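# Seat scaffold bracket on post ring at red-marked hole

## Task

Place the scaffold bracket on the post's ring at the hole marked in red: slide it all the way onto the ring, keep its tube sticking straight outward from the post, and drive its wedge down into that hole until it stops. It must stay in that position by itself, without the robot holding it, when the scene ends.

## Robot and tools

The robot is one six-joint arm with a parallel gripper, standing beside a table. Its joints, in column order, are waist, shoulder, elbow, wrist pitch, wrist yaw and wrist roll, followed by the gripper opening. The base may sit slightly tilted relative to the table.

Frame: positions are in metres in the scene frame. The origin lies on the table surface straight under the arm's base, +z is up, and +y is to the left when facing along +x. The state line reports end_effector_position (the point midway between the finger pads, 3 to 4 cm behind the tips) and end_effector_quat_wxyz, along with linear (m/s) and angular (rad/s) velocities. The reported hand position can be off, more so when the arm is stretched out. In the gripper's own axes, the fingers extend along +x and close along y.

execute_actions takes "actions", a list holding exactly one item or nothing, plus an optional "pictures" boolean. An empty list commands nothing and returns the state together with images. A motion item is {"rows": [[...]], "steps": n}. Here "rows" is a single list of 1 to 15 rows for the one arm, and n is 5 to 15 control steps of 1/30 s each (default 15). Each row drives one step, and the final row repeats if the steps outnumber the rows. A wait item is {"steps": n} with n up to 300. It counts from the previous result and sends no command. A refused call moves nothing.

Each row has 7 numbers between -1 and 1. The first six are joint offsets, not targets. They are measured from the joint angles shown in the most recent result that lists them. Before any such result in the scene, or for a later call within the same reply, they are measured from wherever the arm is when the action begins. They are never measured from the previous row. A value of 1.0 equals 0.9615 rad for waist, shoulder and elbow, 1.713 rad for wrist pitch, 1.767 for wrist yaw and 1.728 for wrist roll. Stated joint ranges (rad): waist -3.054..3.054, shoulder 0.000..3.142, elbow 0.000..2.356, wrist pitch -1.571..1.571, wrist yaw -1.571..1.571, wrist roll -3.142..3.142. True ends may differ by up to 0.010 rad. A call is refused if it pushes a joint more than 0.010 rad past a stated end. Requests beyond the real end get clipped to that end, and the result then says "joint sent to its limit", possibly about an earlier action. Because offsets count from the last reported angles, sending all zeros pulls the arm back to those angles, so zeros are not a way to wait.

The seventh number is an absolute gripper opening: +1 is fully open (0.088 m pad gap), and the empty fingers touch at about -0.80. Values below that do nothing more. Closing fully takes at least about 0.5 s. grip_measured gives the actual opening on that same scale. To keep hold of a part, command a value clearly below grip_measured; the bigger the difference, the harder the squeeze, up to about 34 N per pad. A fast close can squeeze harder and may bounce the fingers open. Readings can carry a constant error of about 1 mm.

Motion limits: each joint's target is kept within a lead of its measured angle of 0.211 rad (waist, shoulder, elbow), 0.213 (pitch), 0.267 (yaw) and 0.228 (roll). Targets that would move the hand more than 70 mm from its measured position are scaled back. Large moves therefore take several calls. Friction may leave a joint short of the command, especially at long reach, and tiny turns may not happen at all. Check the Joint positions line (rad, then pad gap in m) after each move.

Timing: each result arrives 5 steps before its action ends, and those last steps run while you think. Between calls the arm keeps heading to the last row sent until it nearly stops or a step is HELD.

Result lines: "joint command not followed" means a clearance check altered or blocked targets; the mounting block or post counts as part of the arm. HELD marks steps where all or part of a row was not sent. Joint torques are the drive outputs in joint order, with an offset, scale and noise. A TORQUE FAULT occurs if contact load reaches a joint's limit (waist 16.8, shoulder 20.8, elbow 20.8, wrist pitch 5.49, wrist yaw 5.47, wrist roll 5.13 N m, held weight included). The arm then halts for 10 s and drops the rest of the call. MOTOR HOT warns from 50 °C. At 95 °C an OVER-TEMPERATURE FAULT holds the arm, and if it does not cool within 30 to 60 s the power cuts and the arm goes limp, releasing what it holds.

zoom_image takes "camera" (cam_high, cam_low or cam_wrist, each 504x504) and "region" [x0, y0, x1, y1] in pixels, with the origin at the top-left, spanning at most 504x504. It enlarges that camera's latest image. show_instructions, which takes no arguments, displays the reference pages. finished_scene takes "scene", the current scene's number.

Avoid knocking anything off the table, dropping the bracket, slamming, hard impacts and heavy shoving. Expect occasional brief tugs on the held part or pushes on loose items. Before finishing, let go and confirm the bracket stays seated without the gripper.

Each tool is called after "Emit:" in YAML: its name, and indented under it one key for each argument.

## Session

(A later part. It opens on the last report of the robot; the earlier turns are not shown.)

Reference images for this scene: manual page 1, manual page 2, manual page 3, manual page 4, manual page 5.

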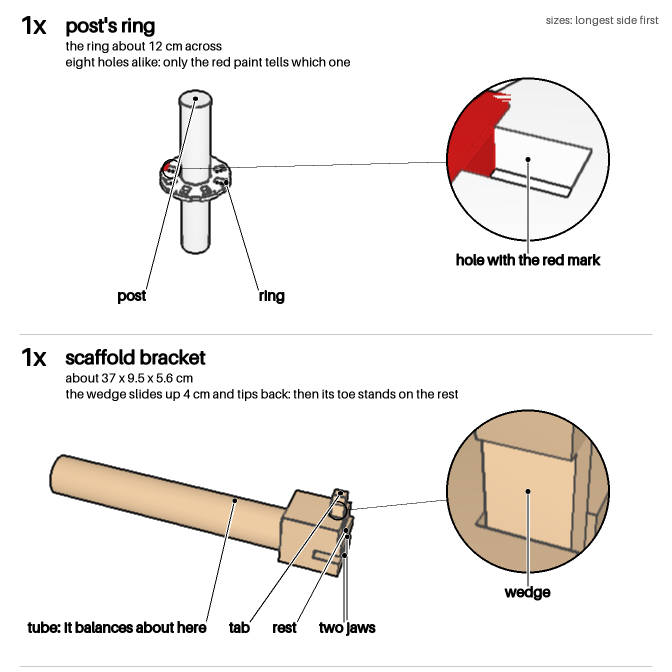

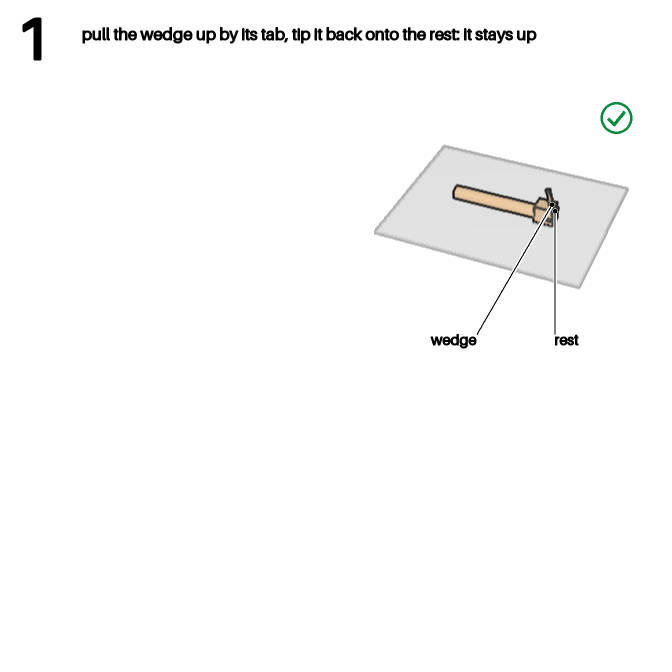

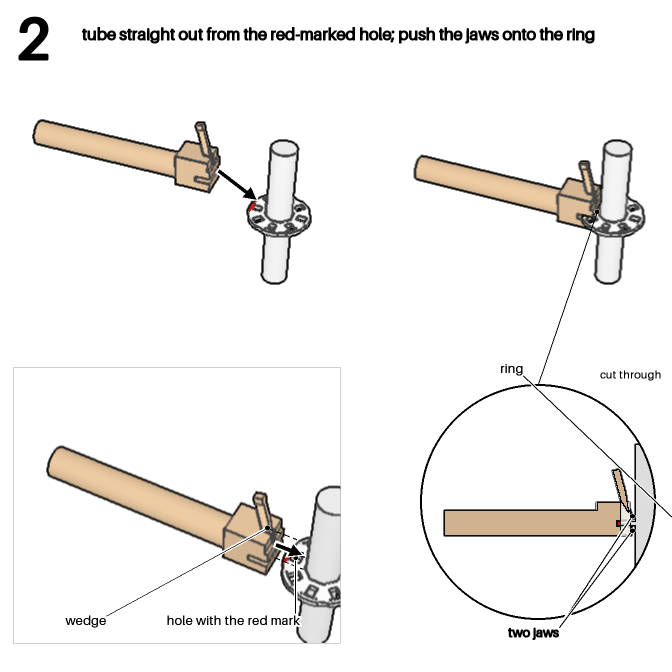

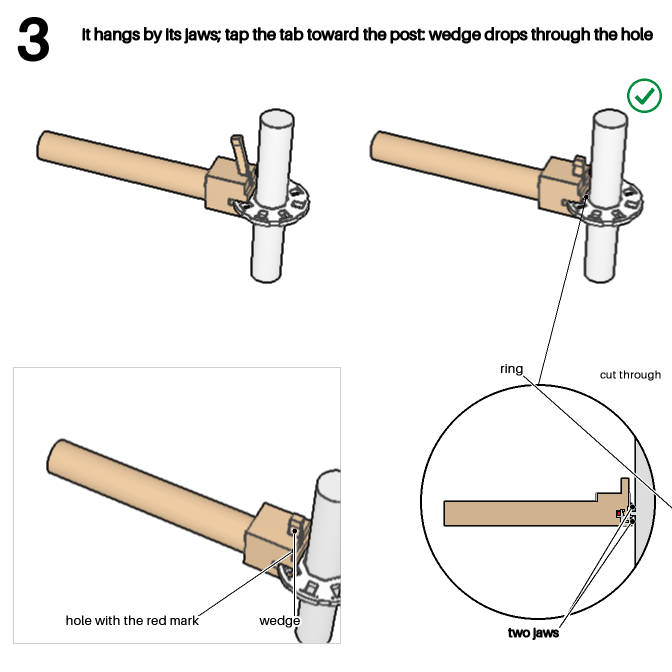

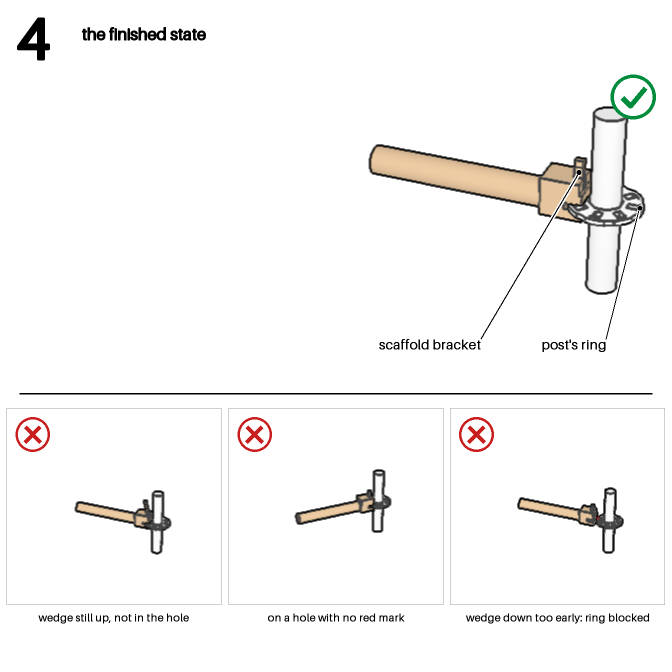

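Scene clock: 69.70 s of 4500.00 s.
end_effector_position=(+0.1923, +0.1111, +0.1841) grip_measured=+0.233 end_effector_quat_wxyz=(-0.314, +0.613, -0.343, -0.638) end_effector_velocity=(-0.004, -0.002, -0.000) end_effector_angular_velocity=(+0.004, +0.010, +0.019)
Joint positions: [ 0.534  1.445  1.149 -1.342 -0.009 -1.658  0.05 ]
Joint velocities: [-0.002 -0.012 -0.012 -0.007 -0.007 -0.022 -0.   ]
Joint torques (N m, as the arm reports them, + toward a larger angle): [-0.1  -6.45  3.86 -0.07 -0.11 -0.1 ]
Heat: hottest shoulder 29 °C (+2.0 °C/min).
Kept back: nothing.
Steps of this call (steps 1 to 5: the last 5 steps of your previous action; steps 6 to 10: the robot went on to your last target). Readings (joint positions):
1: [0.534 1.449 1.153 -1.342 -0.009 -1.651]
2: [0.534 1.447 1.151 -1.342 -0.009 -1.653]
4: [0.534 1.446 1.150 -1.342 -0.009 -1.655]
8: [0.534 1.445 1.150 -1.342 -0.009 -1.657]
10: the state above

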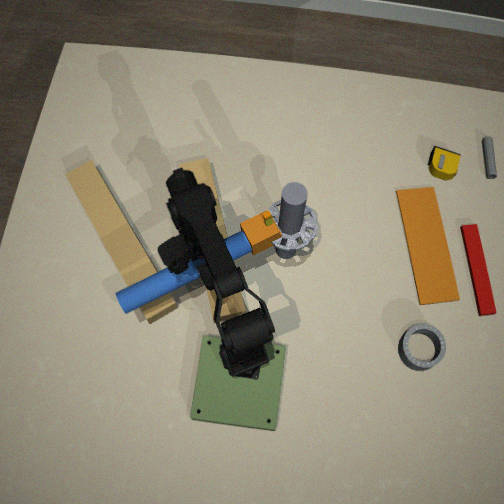

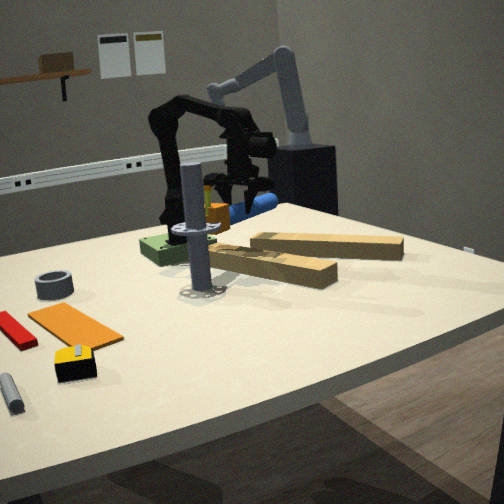

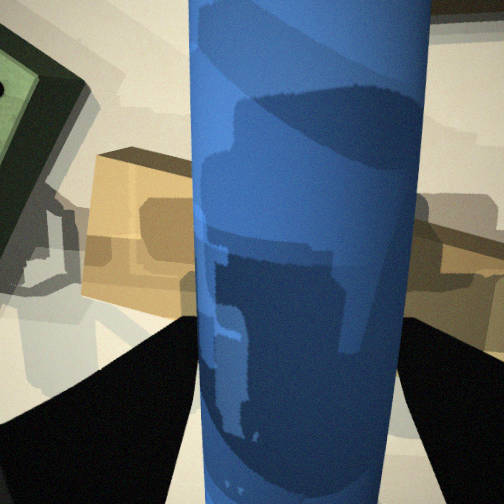

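Emit:
execute_actions:
  actions:
    - {"rows": [[-0.006, 0.005, 0.004, 0, 0, 0.01, -0.3],[-0.012, 0.01, 0.009, 0, 0, 0.02, -0.3],[-0.018, 0.015, 0.014, 0, 0, 0.03, -0.3],[-0.024, 0.024, 0.02, 0, 0, 0.045, -0.3]], "steps": 12}

Emit:
execute_actions:
  actions:
    - {"steps": 10}
  pictures: true

Emit:
zoom_image:
  camera: "cam_high"
  region: [210, 175, 330, 265]

Scene clock: 70.93 s of 4500.00 s.
end_effector_position=(+0.1963, +0.1133, +0.1840) grip_measured=+0.233 end_effector_quat_wxyz=(-0.330, +0.604, -0.356, -0.632) end_effector_velocity=(+0.004, +0.000, -0.002) end_effector_angular_velocity=(-0.012, +0.059, -0.089)
Joint positions: [ 0.529  1.459  1.161 -1.337 -0.016 -1.617  0.05 ]
Joint velocities: [-0.022  0.061  0.042 -0.037 -0.022  0.066 -0.001]
Joint torques (N m, as the arm reports them, + toward a larger angle): [-1.71 -4.88  4.82 -0.02  0.18  0.76]
Heat: hottest shoulder 29 °C (+2.0 °C/min).
Steps of this call (steps 1 to 30: the robot went on to your last target; steps 31 to 37: the first 7 steps of this action). Readings (joint positions):
31: [0.534 1.444 1.148 -1.343 -0.009 -1.659]
32: [0.534 1.445 1.148 -1.343 -0.009 -1.659]
34: [0.533 1.449 1.151 -1.341 -0.010 -1.646]
37: the state above

Scene clock: 71.27 s of 4500.00 s.
end_effector_position=(+0.1972, +0.1137, +0.1840) grip_measured=+0.233 end_effector_quat_wxyz=(-0.333, +0.602, -0.359, -0.630) end_effector_velocity=(-0.001, -0.001, +0.000) end_effector_angular_velocity=(+0.003, +0.010, -0.015)
Joint positions: [ 0.528  1.463  1.164 -1.336 -0.016 -1.608  0.05 ]
Joint velocities: [-0.007  0.002  0.002 -0.007 -0.007  0.007 -0.   ]
Joint torques (N m, as the arm reports them, + toward a larger angle): [-1.78 -4.7   4.79 -0.08  0.18  0.85]
Heat: hottest shoulder 29 °C (+2.0 °C/min).
Kept back: nothing.
Steps of this call (steps 1 to 5: the last 5 steps of your previous action; steps 6 to 10: the robot went on to your last target). Readings (joint positions):
1: [0.529 1.461 1.162 -1.337 -0.016 -1.614]
2: [0.529 1.461 1.163 -1.337 -0.016 -1.612]
4: [0.528 1.462 1.163 -1.337 -0.016 -1.611]
8: [0.528 1.463 1.164 -1.336 -0.016 -1.609]
10: the state above

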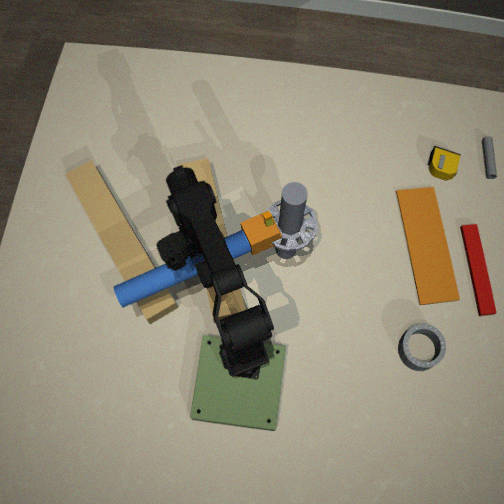

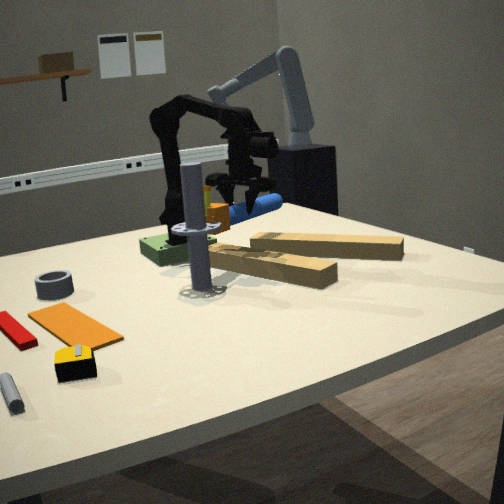

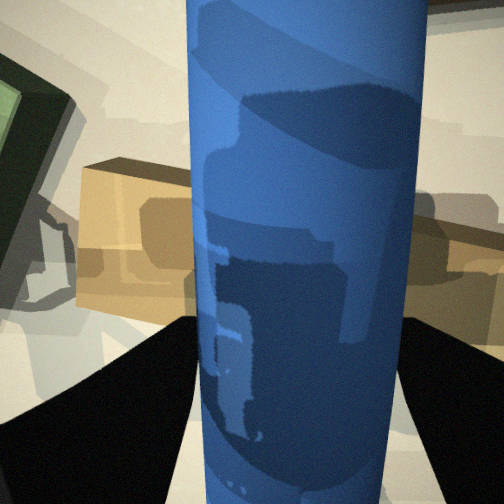

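Region (210, 175, 330, 265) of cam_high's 504x504 image, scaled by 4.200, with more detail than that image has; it fills the top 378 rows of this view, and the rest is white.

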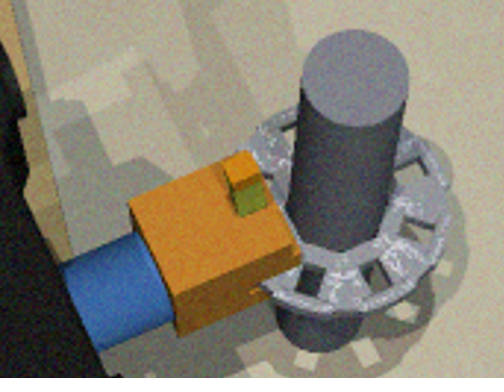

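Emit:
execute_actions:
  actions:
    - {"rows": [[0.004, 0.01, 0.012, 0, 0.0, 0.008, -0.3],[0.004, 0.02, 0.025, 0, 0.0, 0.016, -0.3],[0.004, 0.03, 0.038, 0, 0.002, 0.024, -0.3],[0.004, 0.04, 0.052, 0.001, 0.002, 0.034, -0.3],[-0.002, 0.04, 0.052, 0.001, 0.002, 0.034, -0.3],[-0.008, 0.04, 0.052, 0.001, 0.002, 0.03, -0.3],[-0.014, 0.04, 0.052, 0.001, 0.002, 0.028, -0.3]], "steps": 15}

Emit:
execute_actions:
  actions:
    - {"steps": 10}
  pictures: true

Emit:
zoom_image:
  camera: "cam_high"
  region: [210, 175, 330, 265]

Emit:
zoom_image:
  camera: "cam_low"
  region: [170, 160, 270, 255]

Scene clock: 72.23 s of 4500.00 s.
end_effector_position=(+0.2046, +0.1176, +0.1848) grip_measured=+0.233 end_effector_quat_wxyz=(-0.350, +0.592, -0.376, -0.621) end_effector_velocity=(+0.004, +0.000, +0.000) end_effector_angular_velocity=(+0.010, -0.003, -0.020)
Joint positions: [ 0.525  1.496  1.197 -1.337 -0.019 -1.556  0.05 ]
Joint velocities: [-0.012  0.007  0.007  0.007 -0.007  0.007 -0.   ]
Joint torques (N m, as the arm reports them, + toward a larger angle): [-1.06 -4.93  5.97  0.54  0.13 -0.12]
Heat: hottest shoulder 29 °C (+2.0 °C/min).
Steps of this call (steps 1 to 15: the robot went on to your last target; steps 16 to 19: nothing new was sent; steps 20 to 29: the first 10 steps of this action). Readings (joint positions):
20: [0.528 1.464 1.165 -1.336 -0.016 -1.607]
21: [0.529 1.466 1.167 -1.336 -0.016 -1.604]
23: [0.530 1.477 1.179 -1.337 -0.014 -1.581]
27: [0.527 1.495 1.195 -1.337 -0.018 -1.557]
29: the state above

Scene clock: 72.57 s of 4500.00 s.
end_effector_position=(+0.2048, +0.1176, +0.1848) grip_measured=+0.233 end_effector_quat_wxyz=(-0.350, +0.591, -0.376, -0.622) end_effector_velocity=(-0.001, -0.003, +0.000) end_effector_angular_velocity=(-0.010, +0.003, +0.005)
Joint positions: [ 0.524  1.497  1.198 -1.337 -0.021 -1.556  0.05 ]
Joint velocities: [-0.002 -0.002 -0.002 -0.007  0.007 -0.007  0.   ]
Joint torques (N m, as the arm reports them, + toward a larger angle): [-0.97 -4.98  5.98  0.54  0.16 -0.13]
Heat: hottest shoulder 29 °C (+2.0 °C/min).
Kept back: nothing.
Steps of this call (steps 1 to 5: the last 5 steps of your previous action; steps 6 to 10: the robot went on to your last target). Readings (joint positions):
1: [0.525 1.496 1.197 -1.337 -0.020 -1.556]
2: [0.525 1.496 1.197 -1.337 -0.020 -1.556]
4: [0.525 1.496 1.197 -1.337 -0.020 -1.556]
8: [0.525 1.497 1.198 -1.337 -0.020 -1.556]
10: the state above

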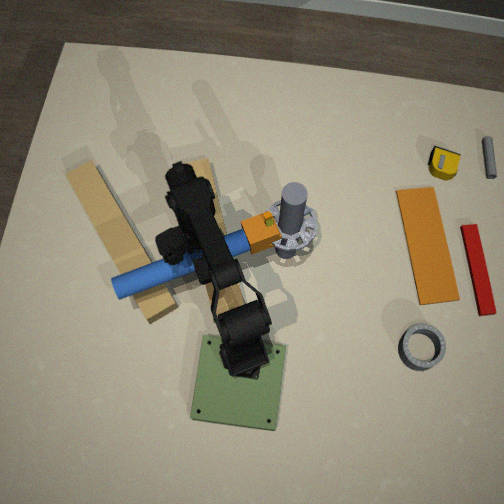

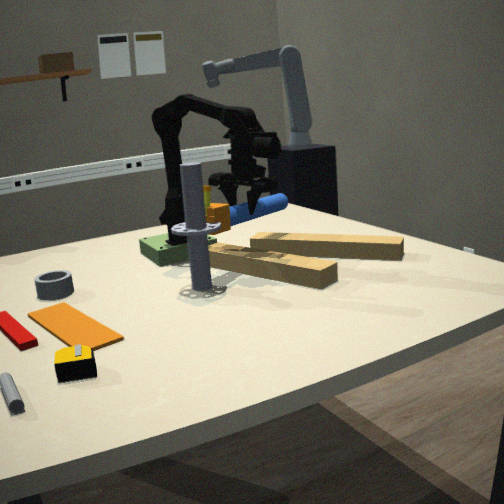

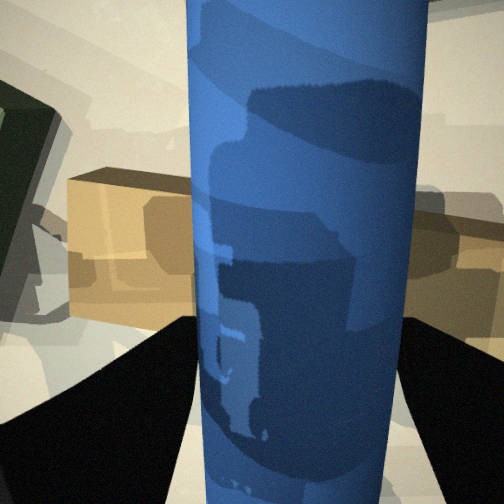

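Region (210, 175, 330, 265) of cam_high's 504x504 image, scaled by 4.200, with more detail than that image has; it fills the top 378 rows of this view, and the rest is white.

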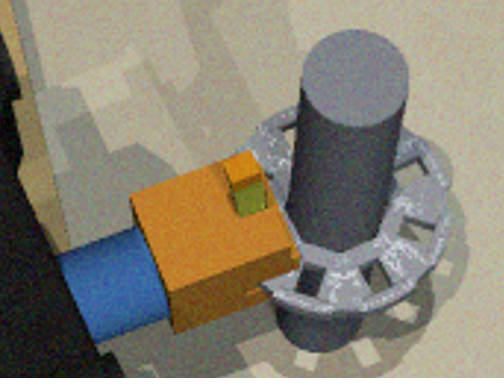

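Region (170, 160, 270, 255) of cam_low's 504x504 image, scaled by 5.040, with more detail than that image has; it fills the top 479 rows of this view, and the rest is white.

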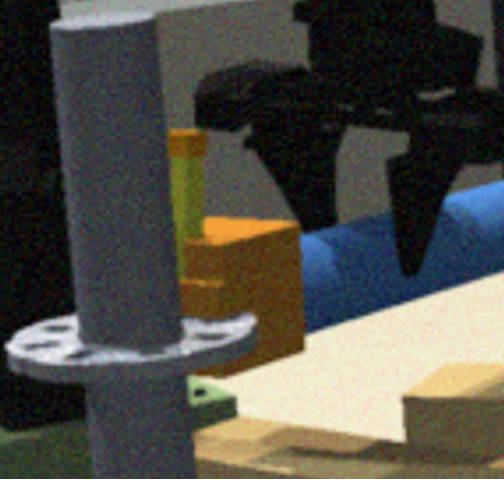

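Emit:
execute_actions:
  actions:
    - {"rows": [[0.015, 0.002, 0.002, 0, 0.005, 0.01, -0.3],[0.03, 0.004, 0.004, 0, 0.008, 0.018, -0.3],[0.04, -0.005, -0.004, 0, 0.01, 0.023, -0.3],[0.04, -0.012, -0.01, 0, 0.01, 0.023, -0.3],[0.04, -0.02, -0.017, 0, 0.01, 0.023, -0.3],[0.04, -0.03, -0.024, 0, 0.01, 0.023, -0.3]], "steps": 14}

Emit:
execute_actions:
  actions:
    - {"steps": 10}
  pictures: true

Emit:
zoom_image:
  camera: "cam_high"
  region: [210, 175, 330, 265]

Emit:
zoom_image:
  camera: "cam_low"
  region: [170, 160, 270, 255]

Scene clock: 73.47 s of 4500.00 s.
end_effector_position=(+0.2037, +0.1184, +0.1852) grip_measured=+0.232 end_effector_quat_wxyz=(-0.348, +0.602, -0.379, -0.611) end_effector_velocity=(-0.007, -0.002, +0.002) end_effector_angular_velocity=(+0.004, -0.023, +0.005)
Joint positions: [ 0.548  1.488  1.191 -1.332  0.009 -1.531  0.05 ]
Joint velocities: [ 0.012 -0.046 -0.032  0.007  0.007  0.007 -0.   ]
Joint torques (N m, as the arm reports them, + toward a larger angle): [ 1.27 -7.39  3.31 -0.05 -0.7   0.39]
Heat: hottest shoulder 29 °C (+2.0 °C/min).
Steps of this call (steps 1 to 15: the robot went on to your last target; steps 16 to 18: nothing new was sent; steps 19 to 27: the first 9 steps of this action). Readings (joint positions):
19: [0.525 1.497 1.198 -1.337 -0.020 -1.555]
20: [0.528 1.498 1.198 -1.337 -0.016 -1.551]
22: [0.540 1.498 1.198 -1.337 -0.001 -1.540]
26: [0.547 1.490 1.192 -1.332 0.008 -1.532]
27: the state above

Scene clock: 73.80 s of 4500.00 s.
end_effector_position=(+0.2035, +0.1184, +0.1852) grip_measured=+0.232 end_effector_quat_wxyz=(-0.348, +0.604, -0.378, -0.610) end_effector_velocity=(-0.001, +0.001, -0.001) end_effector_angular_velocity=(+0.008, +0.002, +0.009)
Joint positions: [ 0.55   1.485  1.189 -1.329  0.011 -1.53   0.05 ]
Joint velocities: [ 0.002 -0.002 -0.007  0.007 -0.007 -0.007 -0.   ]
Joint torques (N m, as the arm reports them, + toward a larger angle): [ 1.21 -7.44  3.3  -0.18 -0.73  0.42]
Heat: hottest shoulder 29 °C (+2.0 °C/min).
Kept back: nothing.
Steps of this call (steps 1 to 5: the last 5 steps of your previous action; steps 6 to 10: the robot went on to your last target). Readings (joint positions):
1: [0.548 1.487 1.191 -1.331 0.009 -1.531]
2: [0.549 1.486 1.190 -1.331 0.010 -1.530]
4: [0.549 1.486 1.190 -1.330 0.010 -1.530]
8: [0.549 1.485 1.189 -1.330 0.011 -1.530]
10: the state above

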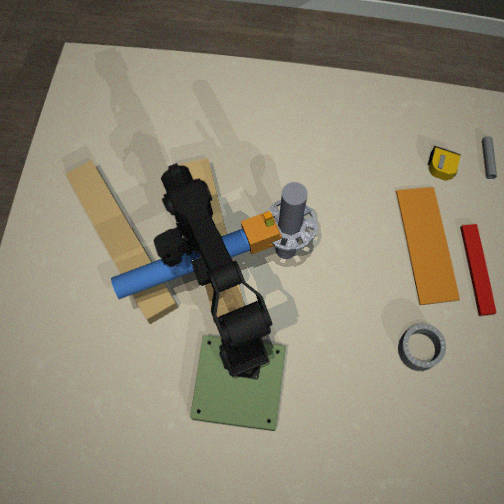

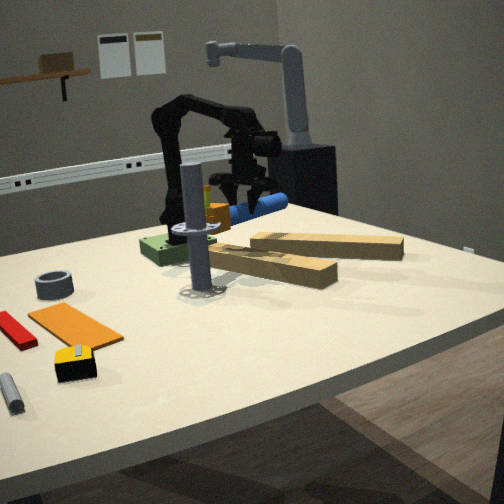

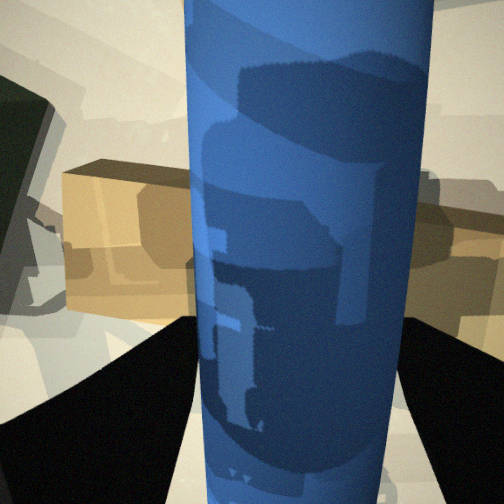

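Region (210, 175, 330, 265) of cam_high's 504x504 image, scaled by 4.200, with more detail than that image has; it fills the top 378 rows of this view, and the rest is white.

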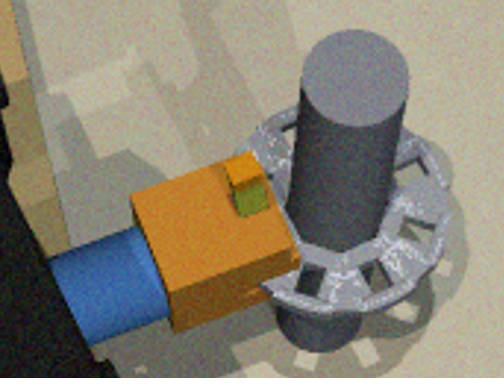

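Region (170, 160, 270, 255) of cam_low's 504x504 image, scaled by 5.040, with more detail than that image has; it fills the top 479 rows of this view, and the rest is white.

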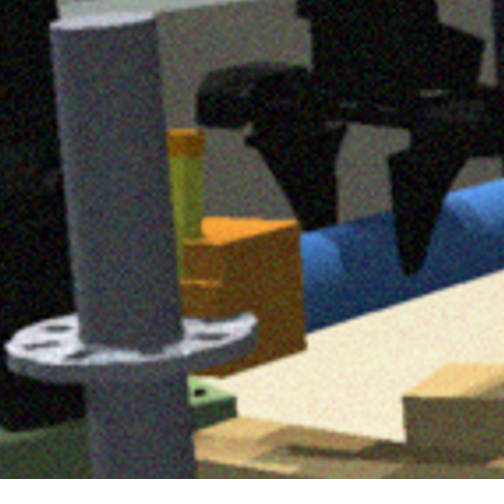

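Emit:
execute_actions:
  actions:
    - {"rows": [[-0.016, 0.012, 0.01, -0.004, -0.012, -0.012, -0.3],[-0.016, 0.012, 0.01, -0.004, -0.012, -0.012, -0.3],[-0.016, 0.012, 0.01, -0.004, -0.012, -0.012, -0.3],[-0.016, 0.012, 0.01, -0.004, -0.012, -0.012, -0.3],[-0.016, 0.012, 0.01, -0.004, -0.012, -0.012, 0.2],[-0.016, 0.012, 0.01, -0.004, -0.012, -0.012, 0.5],[-0.016, 0.012, 0.01, -0.004, -0.012, -0.012, 1]], "steps": 15}

Emit:
execute_actions:
  actions:
    - {"rows": [[0, 0.01, 0.1, -0.04, 0, 0, 1],[0, 0.02, 0.2, -0.08, 0, 0, 1],[0, 0.03, 0.3, -0.12, 0, 0, 1],[-0.05, 0.03, 0.38, -0.137, 0.05, -0.03, 0.5],[-0.1, 0.03, 0.42, -0.137, 0.12, -0.07, 0],[-0.17, 0.03, 0.42, -0.137, 0.2, -0.11, -0.5],[-0.236, 0.03, 0.42, -0.137, 0.295, -0.144, -0.8]], "steps": 15}

Emit:
execute_actions:
  actions:
    - {"steps": 25}
  pictures: true

Scene clock: 75.43 s of 4500.00 s.
end_effector_position=(+0.2030, +0.1180, +0.1844) grip_measured=+0.382 end_effector_quat_wxyz=(-0.347, +0.597, -0.376, -0.618) end_effector_velocity=(+0.001, -0.001, +0.001) end_effector_angular_velocity=(+0.019, +0.014, +0.004)
Joint positions: [ 0.538  1.489  1.189 -1.334 -0.007 -1.548  0.058]
Joint velocities: [-0.017  0.002  0.007 -0.007 -0.022 -0.022  0.163]
Joint torques (N m, as the arm reports them, + toward a larger angle): [-0.34 -4.76  5.25  0.15 -0.27 -0.08]
Heat: hottest shoulder 29 °C (+1.0 °C/min).
Steps of this call (steps 1 to 15: the robot went on to your last target; steps 16 to 39: nothing new was sent; steps 40 to 49: the first 10 steps of this action). Readings (joint positions):
40: [0.551 1.484 1.187 -1.329 0.012 -1.532]
41: [0.548 1.485 1.187 -1.329 0.008 -1.536]
43: [0.543 1.487 1.187 -1.331 0.002 -1.542]
47: [0.540 1.488 1.188 -1.332 -0.003 -1.546]
49: the state above

Scene clock: 75.93 s of 4500.00 s.
end_effector_position=(+0.2628, +0.0304, +0.2841) grip_measured=+0.196 end_effector_quat_wxyz=(-0.290, +0.718, -0.421, -0.472) end_effector_velocity=(+0.099, -0.416, +0.175) end_effector_angular_velocity=(-1.527, -0.490, -0.404)
Joint positions: [ 0.35   1.513  1.565 -1.55   0.389 -1.749  0.049]
Joint velocities: [-0.789 -0.002  0.344 -0.168  1.575 -0.564 -0.174]
Joint torques (N m, as the arm reports them, + toward a larger angle): [ 2.04 -5.08  4.5   0.26 -0.03 -0.09]
Heat: hottest shoulder 29 °C (+1.0 °C/min).
Steps of this call (steps 1 to 5: the last 5 steps of your previous action; steps 6 to 15: the first 10 steps of this action, its rows measured from where the robot was after step 5). Readings (joint positions):
5: [0.537 1.489 1.191 -1.334 -0.007 -1.548]
6: [0.537 1.491 1.203 -1.350 -0.007 -1.548]
7: [0.537 1.500 1.237 -1.389 -0.007 -1.548]
9: [0.534 1.517 1.344 -1.466 0.006 -1.559]
13: [0.419 1.513 1.528 -1.530 0.244 -1.698]
15: the state above

Scene clock: 76.77 s of 4500.00 s.
end_effector_position=(+0.2675, +0.0043, +0.2974) grip_measured=-0.785 end_effector_quat_wxyz=(-0.251, +0.739, -0.448, -0.435) end_effector_velocity=(-0.002, -0.001, -0.002) end_effector_angular_velocity=(+0.002, +0.017, -0.000)
Joint positions: [ 0.313  1.513  1.586 -1.565  0.512 -1.795  0.001]
Joint velocities: [-0.007  0.002 -0.002 -0.007 -0.007 -0.007 -0.   ]
Joint torques (N m, as the arm reports them, + toward a larger angle): [-0.28 -5.    5.17  0.4   0.4  -0.08]
Heat: hottest shoulder 29 °C (+1.0 °C/min).
Kept back: nothing.
Steps of this call (steps 1 to 5: the last 5 steps of your previous action; steps 6 to 25: the robot went on to your last target). Readings (joint positions):
1: [0.329 1.513 1.573 -1.555 0.430 -1.763]
2: [0.318 1.513 1.578 -1.559 0.456 -1.773]
4: [0.313 1.513 1.583 -1.562 0.484 -1.784]
8: [0.313 1.513 1.585 -1.564 0.505 -1.793]
25: the state above

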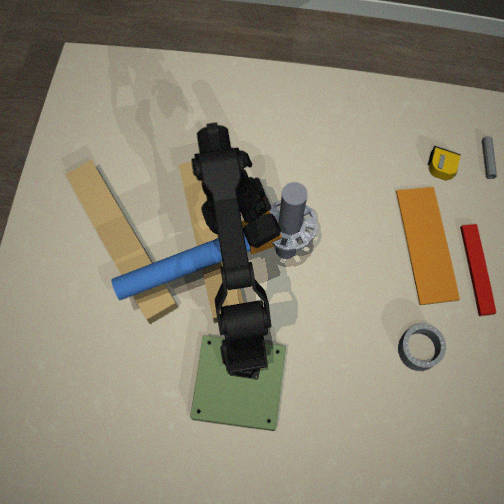

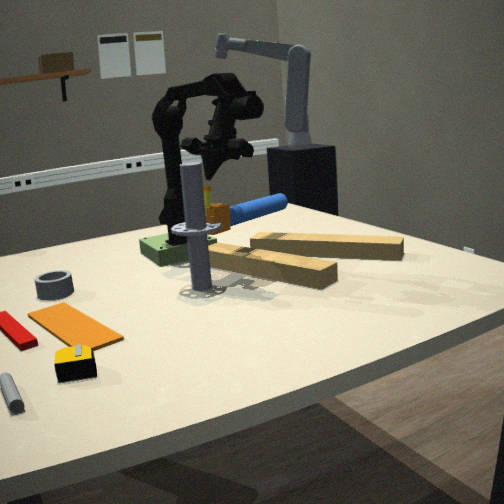

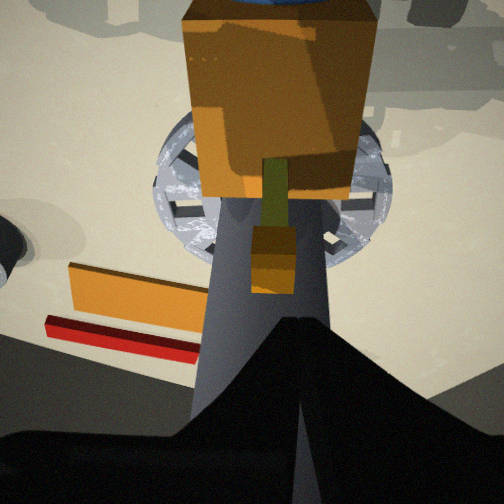

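Emit:
execute_actions:
  actions: []
  pictures: true

Scene clock: 77.33 s of 4500.00 s.
end_effector_position=(+0.2675, +0.0043, +0.2975) grip_measured=-0.785 end_effector_quat_wxyz=(-0.252, +0.739, -0.448, -0.435) end_effector_velocity=(-0.001, +0.001, -0.001) end_effector_angular_velocity=(+0.003, +0.012, +0.009)
Joint positions: [ 0.313  1.513  1.587 -1.565  0.512 -1.795  0.001]
Joint velocities: [ 0.002  0.002  0.002 -0.007 -0.007 -0.007 -0.   ]
Joint torques (N m, as the arm reports them, + toward a larger angle): [-0.29 -5.01  5.2   0.38  0.39 -0.09]
Heat: hottest elbow 30 °C (+2.0 °C/min).
Kept back: nothing.
Steps of this call (steps 1 to 15: the robot went on to your last target; steps 16 to 17: nothing new was sent). Readings (joint positions):
1: [0.313 1.513 1.586 -1.565 0.512 -1.795]
2: [0.313 1.513 1.586 -1.565 0.512 -1.795]
4: [0.313 1.513 1.586 -1.565 0.512 -1.795]
8: [0.313 1.513 1.586 -1.565 0.512 -1.795]
17: the state above
The arm was judged still, so your last target was given up. Only a new action makes it travel on or press farther. Fingers that are still opening or closing keep moving.

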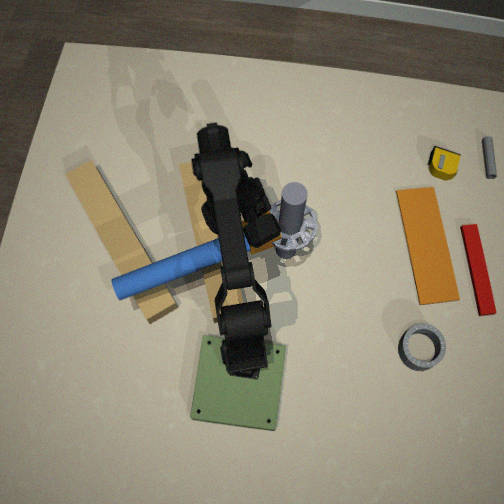

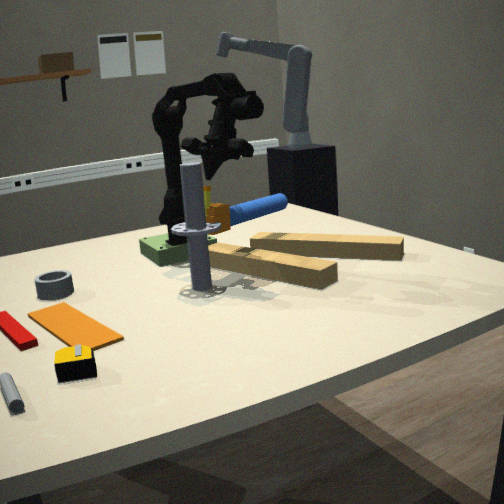

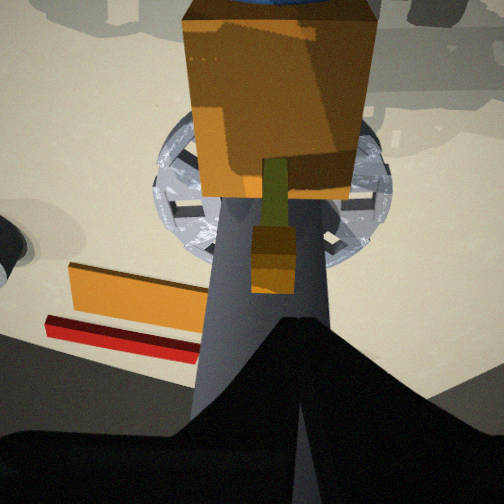

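Emit:
show_instructions:

Reference images for this scene: manual page 1, manual page 2, manual page 3, manual page 4, manual page 5.

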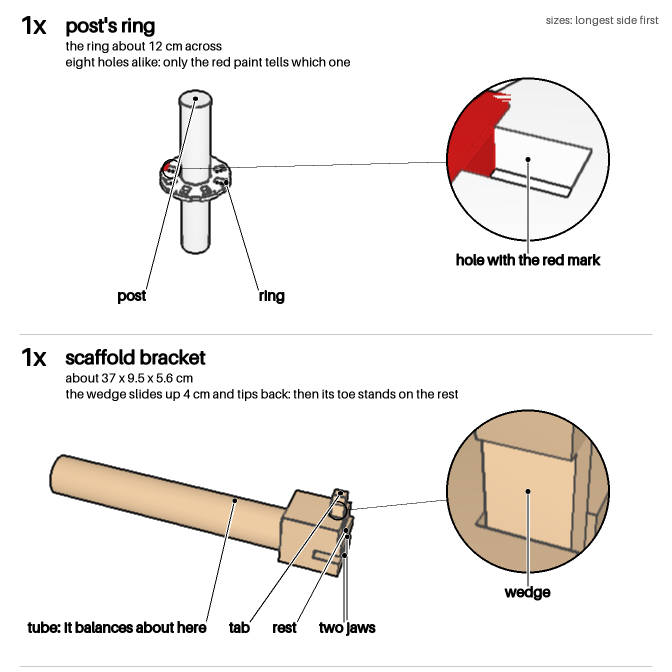

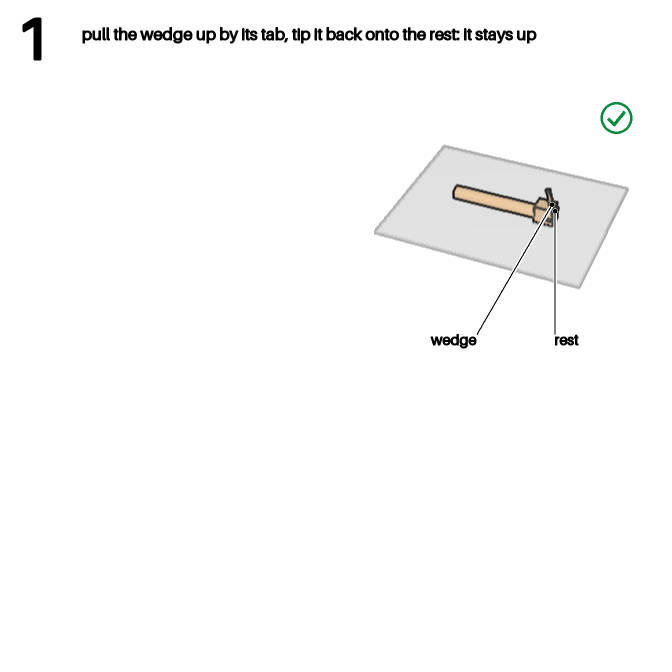

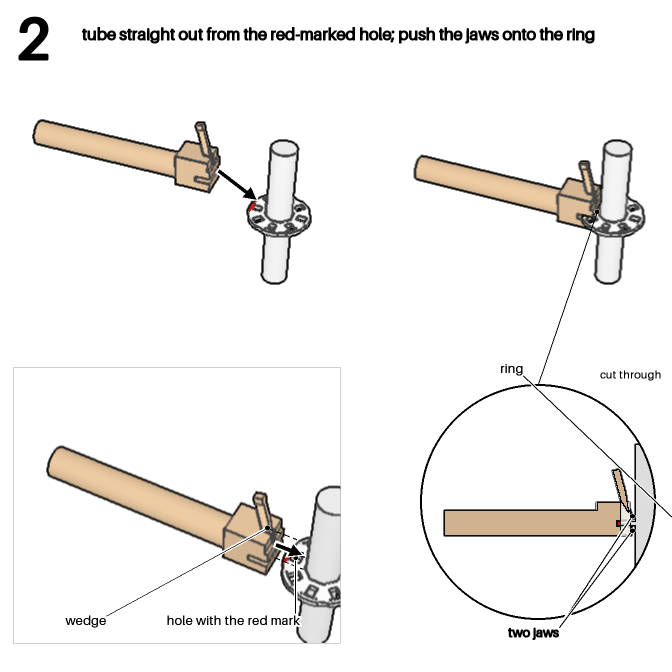

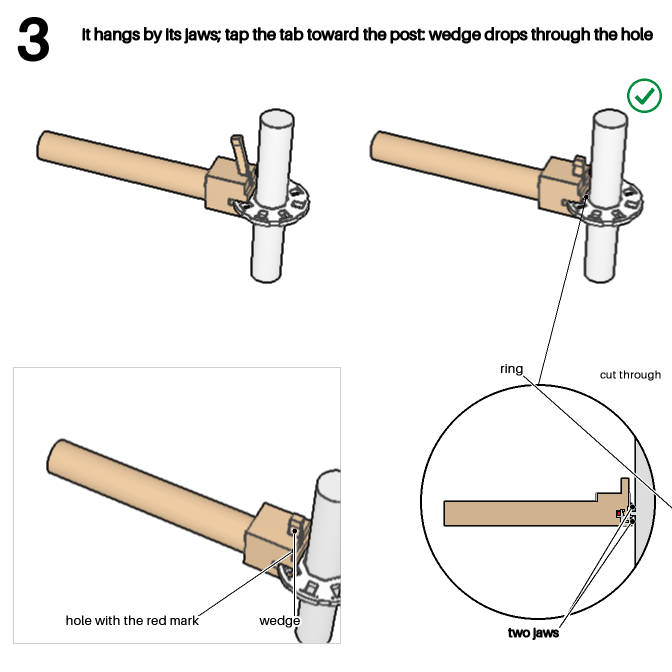

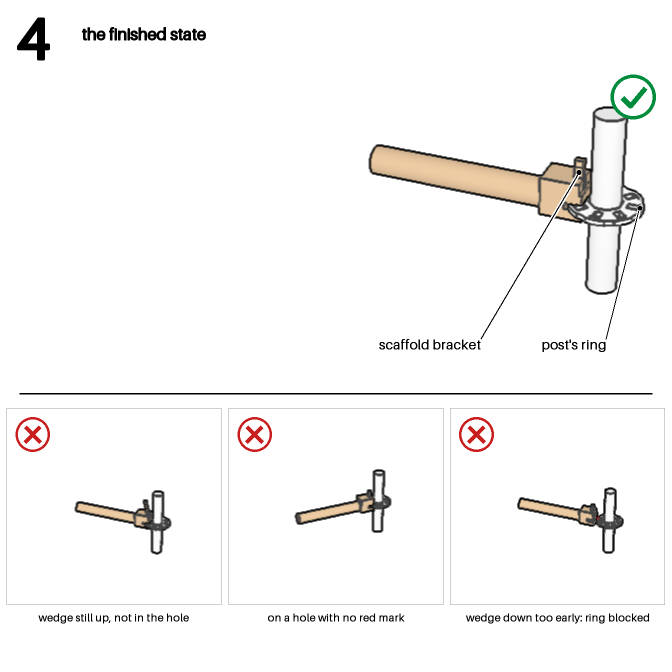

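Emit:
execute_actions:
  actions:
    - {"rows": [[-0.011,0.021,-0.045,-0.003,-0.003,0.002,-0.8]], "steps": 15}

Emit:
execute_actions:
  actions:
    - {"rows": [[0,0.03,-0.075,0,0,0,-0.8]], "steps": 15}
  pictures: true

Scene clock: 78.27 s of 4500.00 s.
end_effector_position=(+0.2649, +0.0016, +0.2844) grip_measured=-0.785 end_effector_quat_wxyz=(-0.237, +0.727, -0.461, -0.450) end_effector_velocity=(-0.005, -0.001, -0.001) end_effector_angular_velocity=(+0.002, +0.020, -0.009)
Joint positions: [ 0.305  1.529  1.551 -1.568  0.51  -1.794  0.001]
Joint velocities: [-0.002 -0.002 -0.002 -0.022 -0.007  0.007 -0.   ]
Joint torques (N m, as the arm reports them, + toward a larger angle): [-0.33 -5.21  3.81  0.36  0.11  0.06]
Heat: hottest elbow 30 °C (+2.0 °C/min).
Steps of this call (steps 1 to 18: nothing new was sent; steps 19 to 28: the first 10 steps of this action). Readings (joint positions):
19: [0.312 1.514 1.583 -1.565 0.512 -1.795]
20: [0.310 1.515 1.577 -1.566 0.512 -1.795]
22: [0.307 1.519 1.564 -1.568 0.512 -1.795]
26: [0.305 1.529 1.552 -1.568 0.510 -1.794]
28: the state above

Scene clock: 78.77 s of 4500.00 s.
end_effector_position=(+0.2638, +0.0013, +0.2792) grip_measured=-0.785 end_effector_quat_wxyz=(-0.224, +0.728, -0.465, -0.451) end_effector_velocity=(-0.002, -0.001, -0.001) end_effector_angular_velocity=(-0.014, +0.020, +0.021)
Joint positions: [ 0.314  1.531  1.527 -1.562  0.527 -1.792  0.001]
Joint velocities: [ 0.002 -0.002 -0.007 -0.007  0.007 -0.022 -0.   ]
Joint torques (N m, as the arm reports them, + toward a larger angle): [-0.94 -2.59  0.05  0.08 -0.5  -0.06]
Heat: hottest shoulder 29 °C (+1.0 °C/min).
Steps of this call (steps 1 to 5: the last 5 steps of your previous action; steps 6 to 15: the first 10 steps of this action, its rows measured from where the robot was after step 5). Readings (joint positions):
5: [0.305 1.529 1.551 -1.568 0.509 -1.794]
6: [0.305 1.530 1.543 -1.567 0.509 -1.794]
7: [0.307 1.531 1.534 -1.565 0.517 -1.792]
9: [0.311 1.531 1.529 -1.563 0.523 -1.792]
13: [0.313 1.531 1.527 -1.562 0.526 -1.792]
15: the state above

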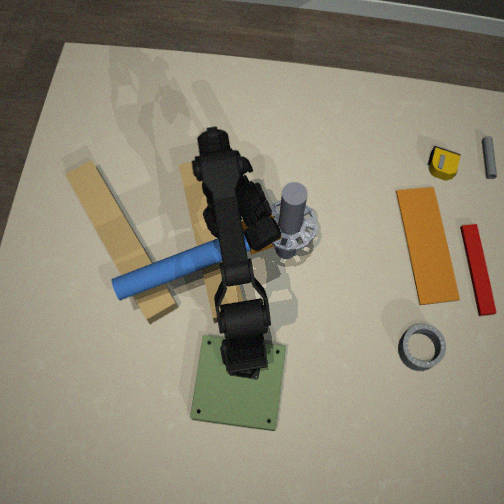

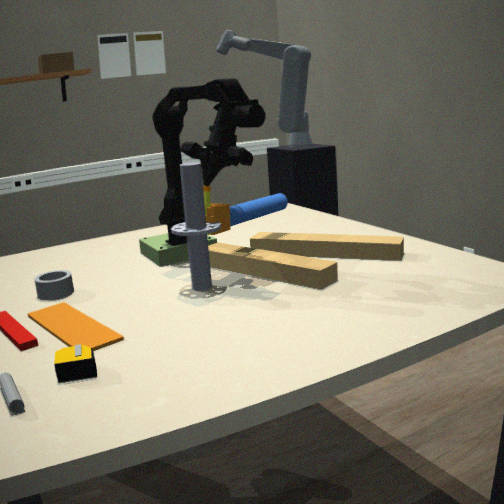

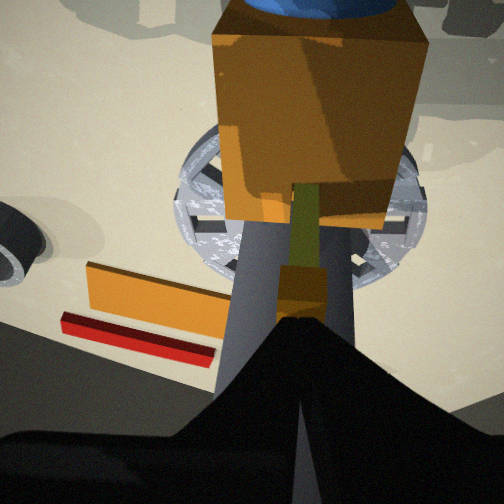

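Emit:
execute_actions:
  actions:
    - {"rows": [[-0.008,0.06,-0.14,-0.005,-0.01,0,-0.8]], "steps": 15}

Emit:
execute_actions:
  actions:
    - {"steps": 15}
  pictures: true

Scene clock: 79.60 s of 4500.00 s.
end_effector_position=(+0.2630, +0.0005, +0.2746) grip_measured=-0.785 end_effector_quat_wxyz=(-0.206, +0.735, -0.469, -0.444) end_effector_velocity=(-0.004, -0.001, -0.002) end_effector_angular_velocity=(-0.000, +0.025, +0.016)
Joint positions: [ 0.33   1.528  1.494 -1.548  0.563 -1.789  0.001]
Joint velocities: [-0.002 -0.007 -0.012 -0.007 -0.007 -0.022 -0.   ]
Joint torques (N m, as the arm reports them, + toward a larger angle): [-2.52  1.48 -4.78 -1.06 -2.02 -0.12]
Heat: hottest shoulder 29 °C (+1.0 °C/min).
Steps of this call (steps 1 to 5: the last 5 steps of your previous action; steps 6 to 15: the robot went on to your last target; steps 16 to 25: the first 10 steps of this action). Readings (joint positions):
16: [0.315 1.532 1.516 -1.558 0.532 -1.792]
17: [0.319 1.530 1.505 -1.552 0.544 -1.791]
19: [0.326 1.529 1.498 -1.550 0.557 -1.789]
23: [0.329 1.528 1.494 -1.549 0.562 -1.789]
25: the state above

Scene clock: 80.10 s of 4500.00 s.
end_effector_position=(+0.2630, +0.0004, +0.2745) grip_measured=-0.785 end_effector_quat_wxyz=(-0.205, +0.735, -0.469, -0.444) end_effector_velocity=(-0.002, -0.002, -0.002) end_effector_angular_velocity=(+0.002, +0.018, -0.001)
Joint positions: [ 0.33   1.528  1.493 -1.548  0.564 -1.789  0.001]
Joint velocities: [-0.007  0.002 -0.002 -0.007 -0.007 -0.007 -0.   ]
Joint torques (N m, as the arm reports them, + toward a larger angle): [-2.48  1.53 -4.83 -1.07 -2.09 -0.12]
Heat: hottest shoulder 29 °C (+0.0 °C/min).
Kept back: nothing.
Steps of this call (steps 1 to 5: the last 5 steps of your previous action; steps 6 to 15: the robot went on to your last target). Readings (joint positions):
1: [0.330 1.528 1.494 -1.548 0.563 -1.789]
2: [0.330 1.528 1.494 -1.548 0.563 -1.789]
4: [0.330 1.528 1.494 -1.548 0.564 -1.789]
8: [0.330 1.528 1.493 -1.548 0.564 -1.789]
15: the state above
The arm was judged still, so your last target was given up. Only a new action makes it travel on or press farther. Fingers that are still opening or closing keep moving.

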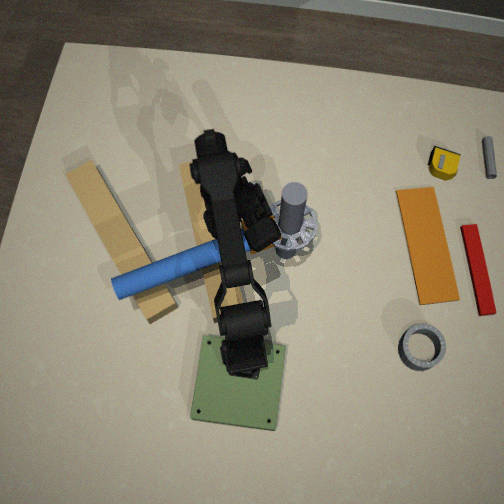

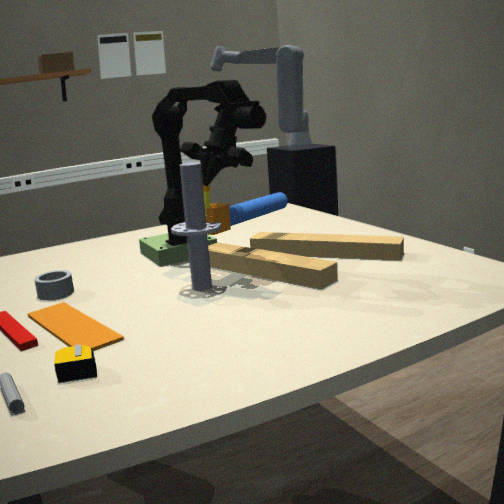

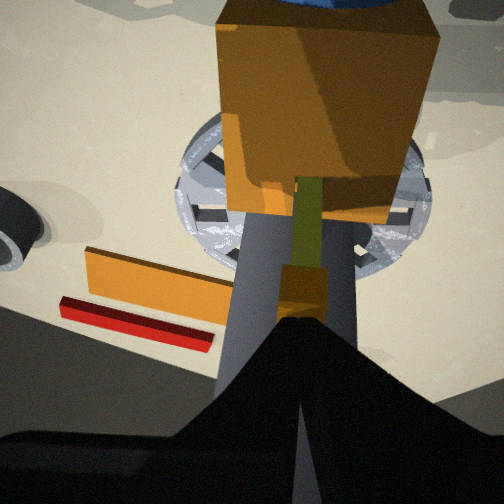

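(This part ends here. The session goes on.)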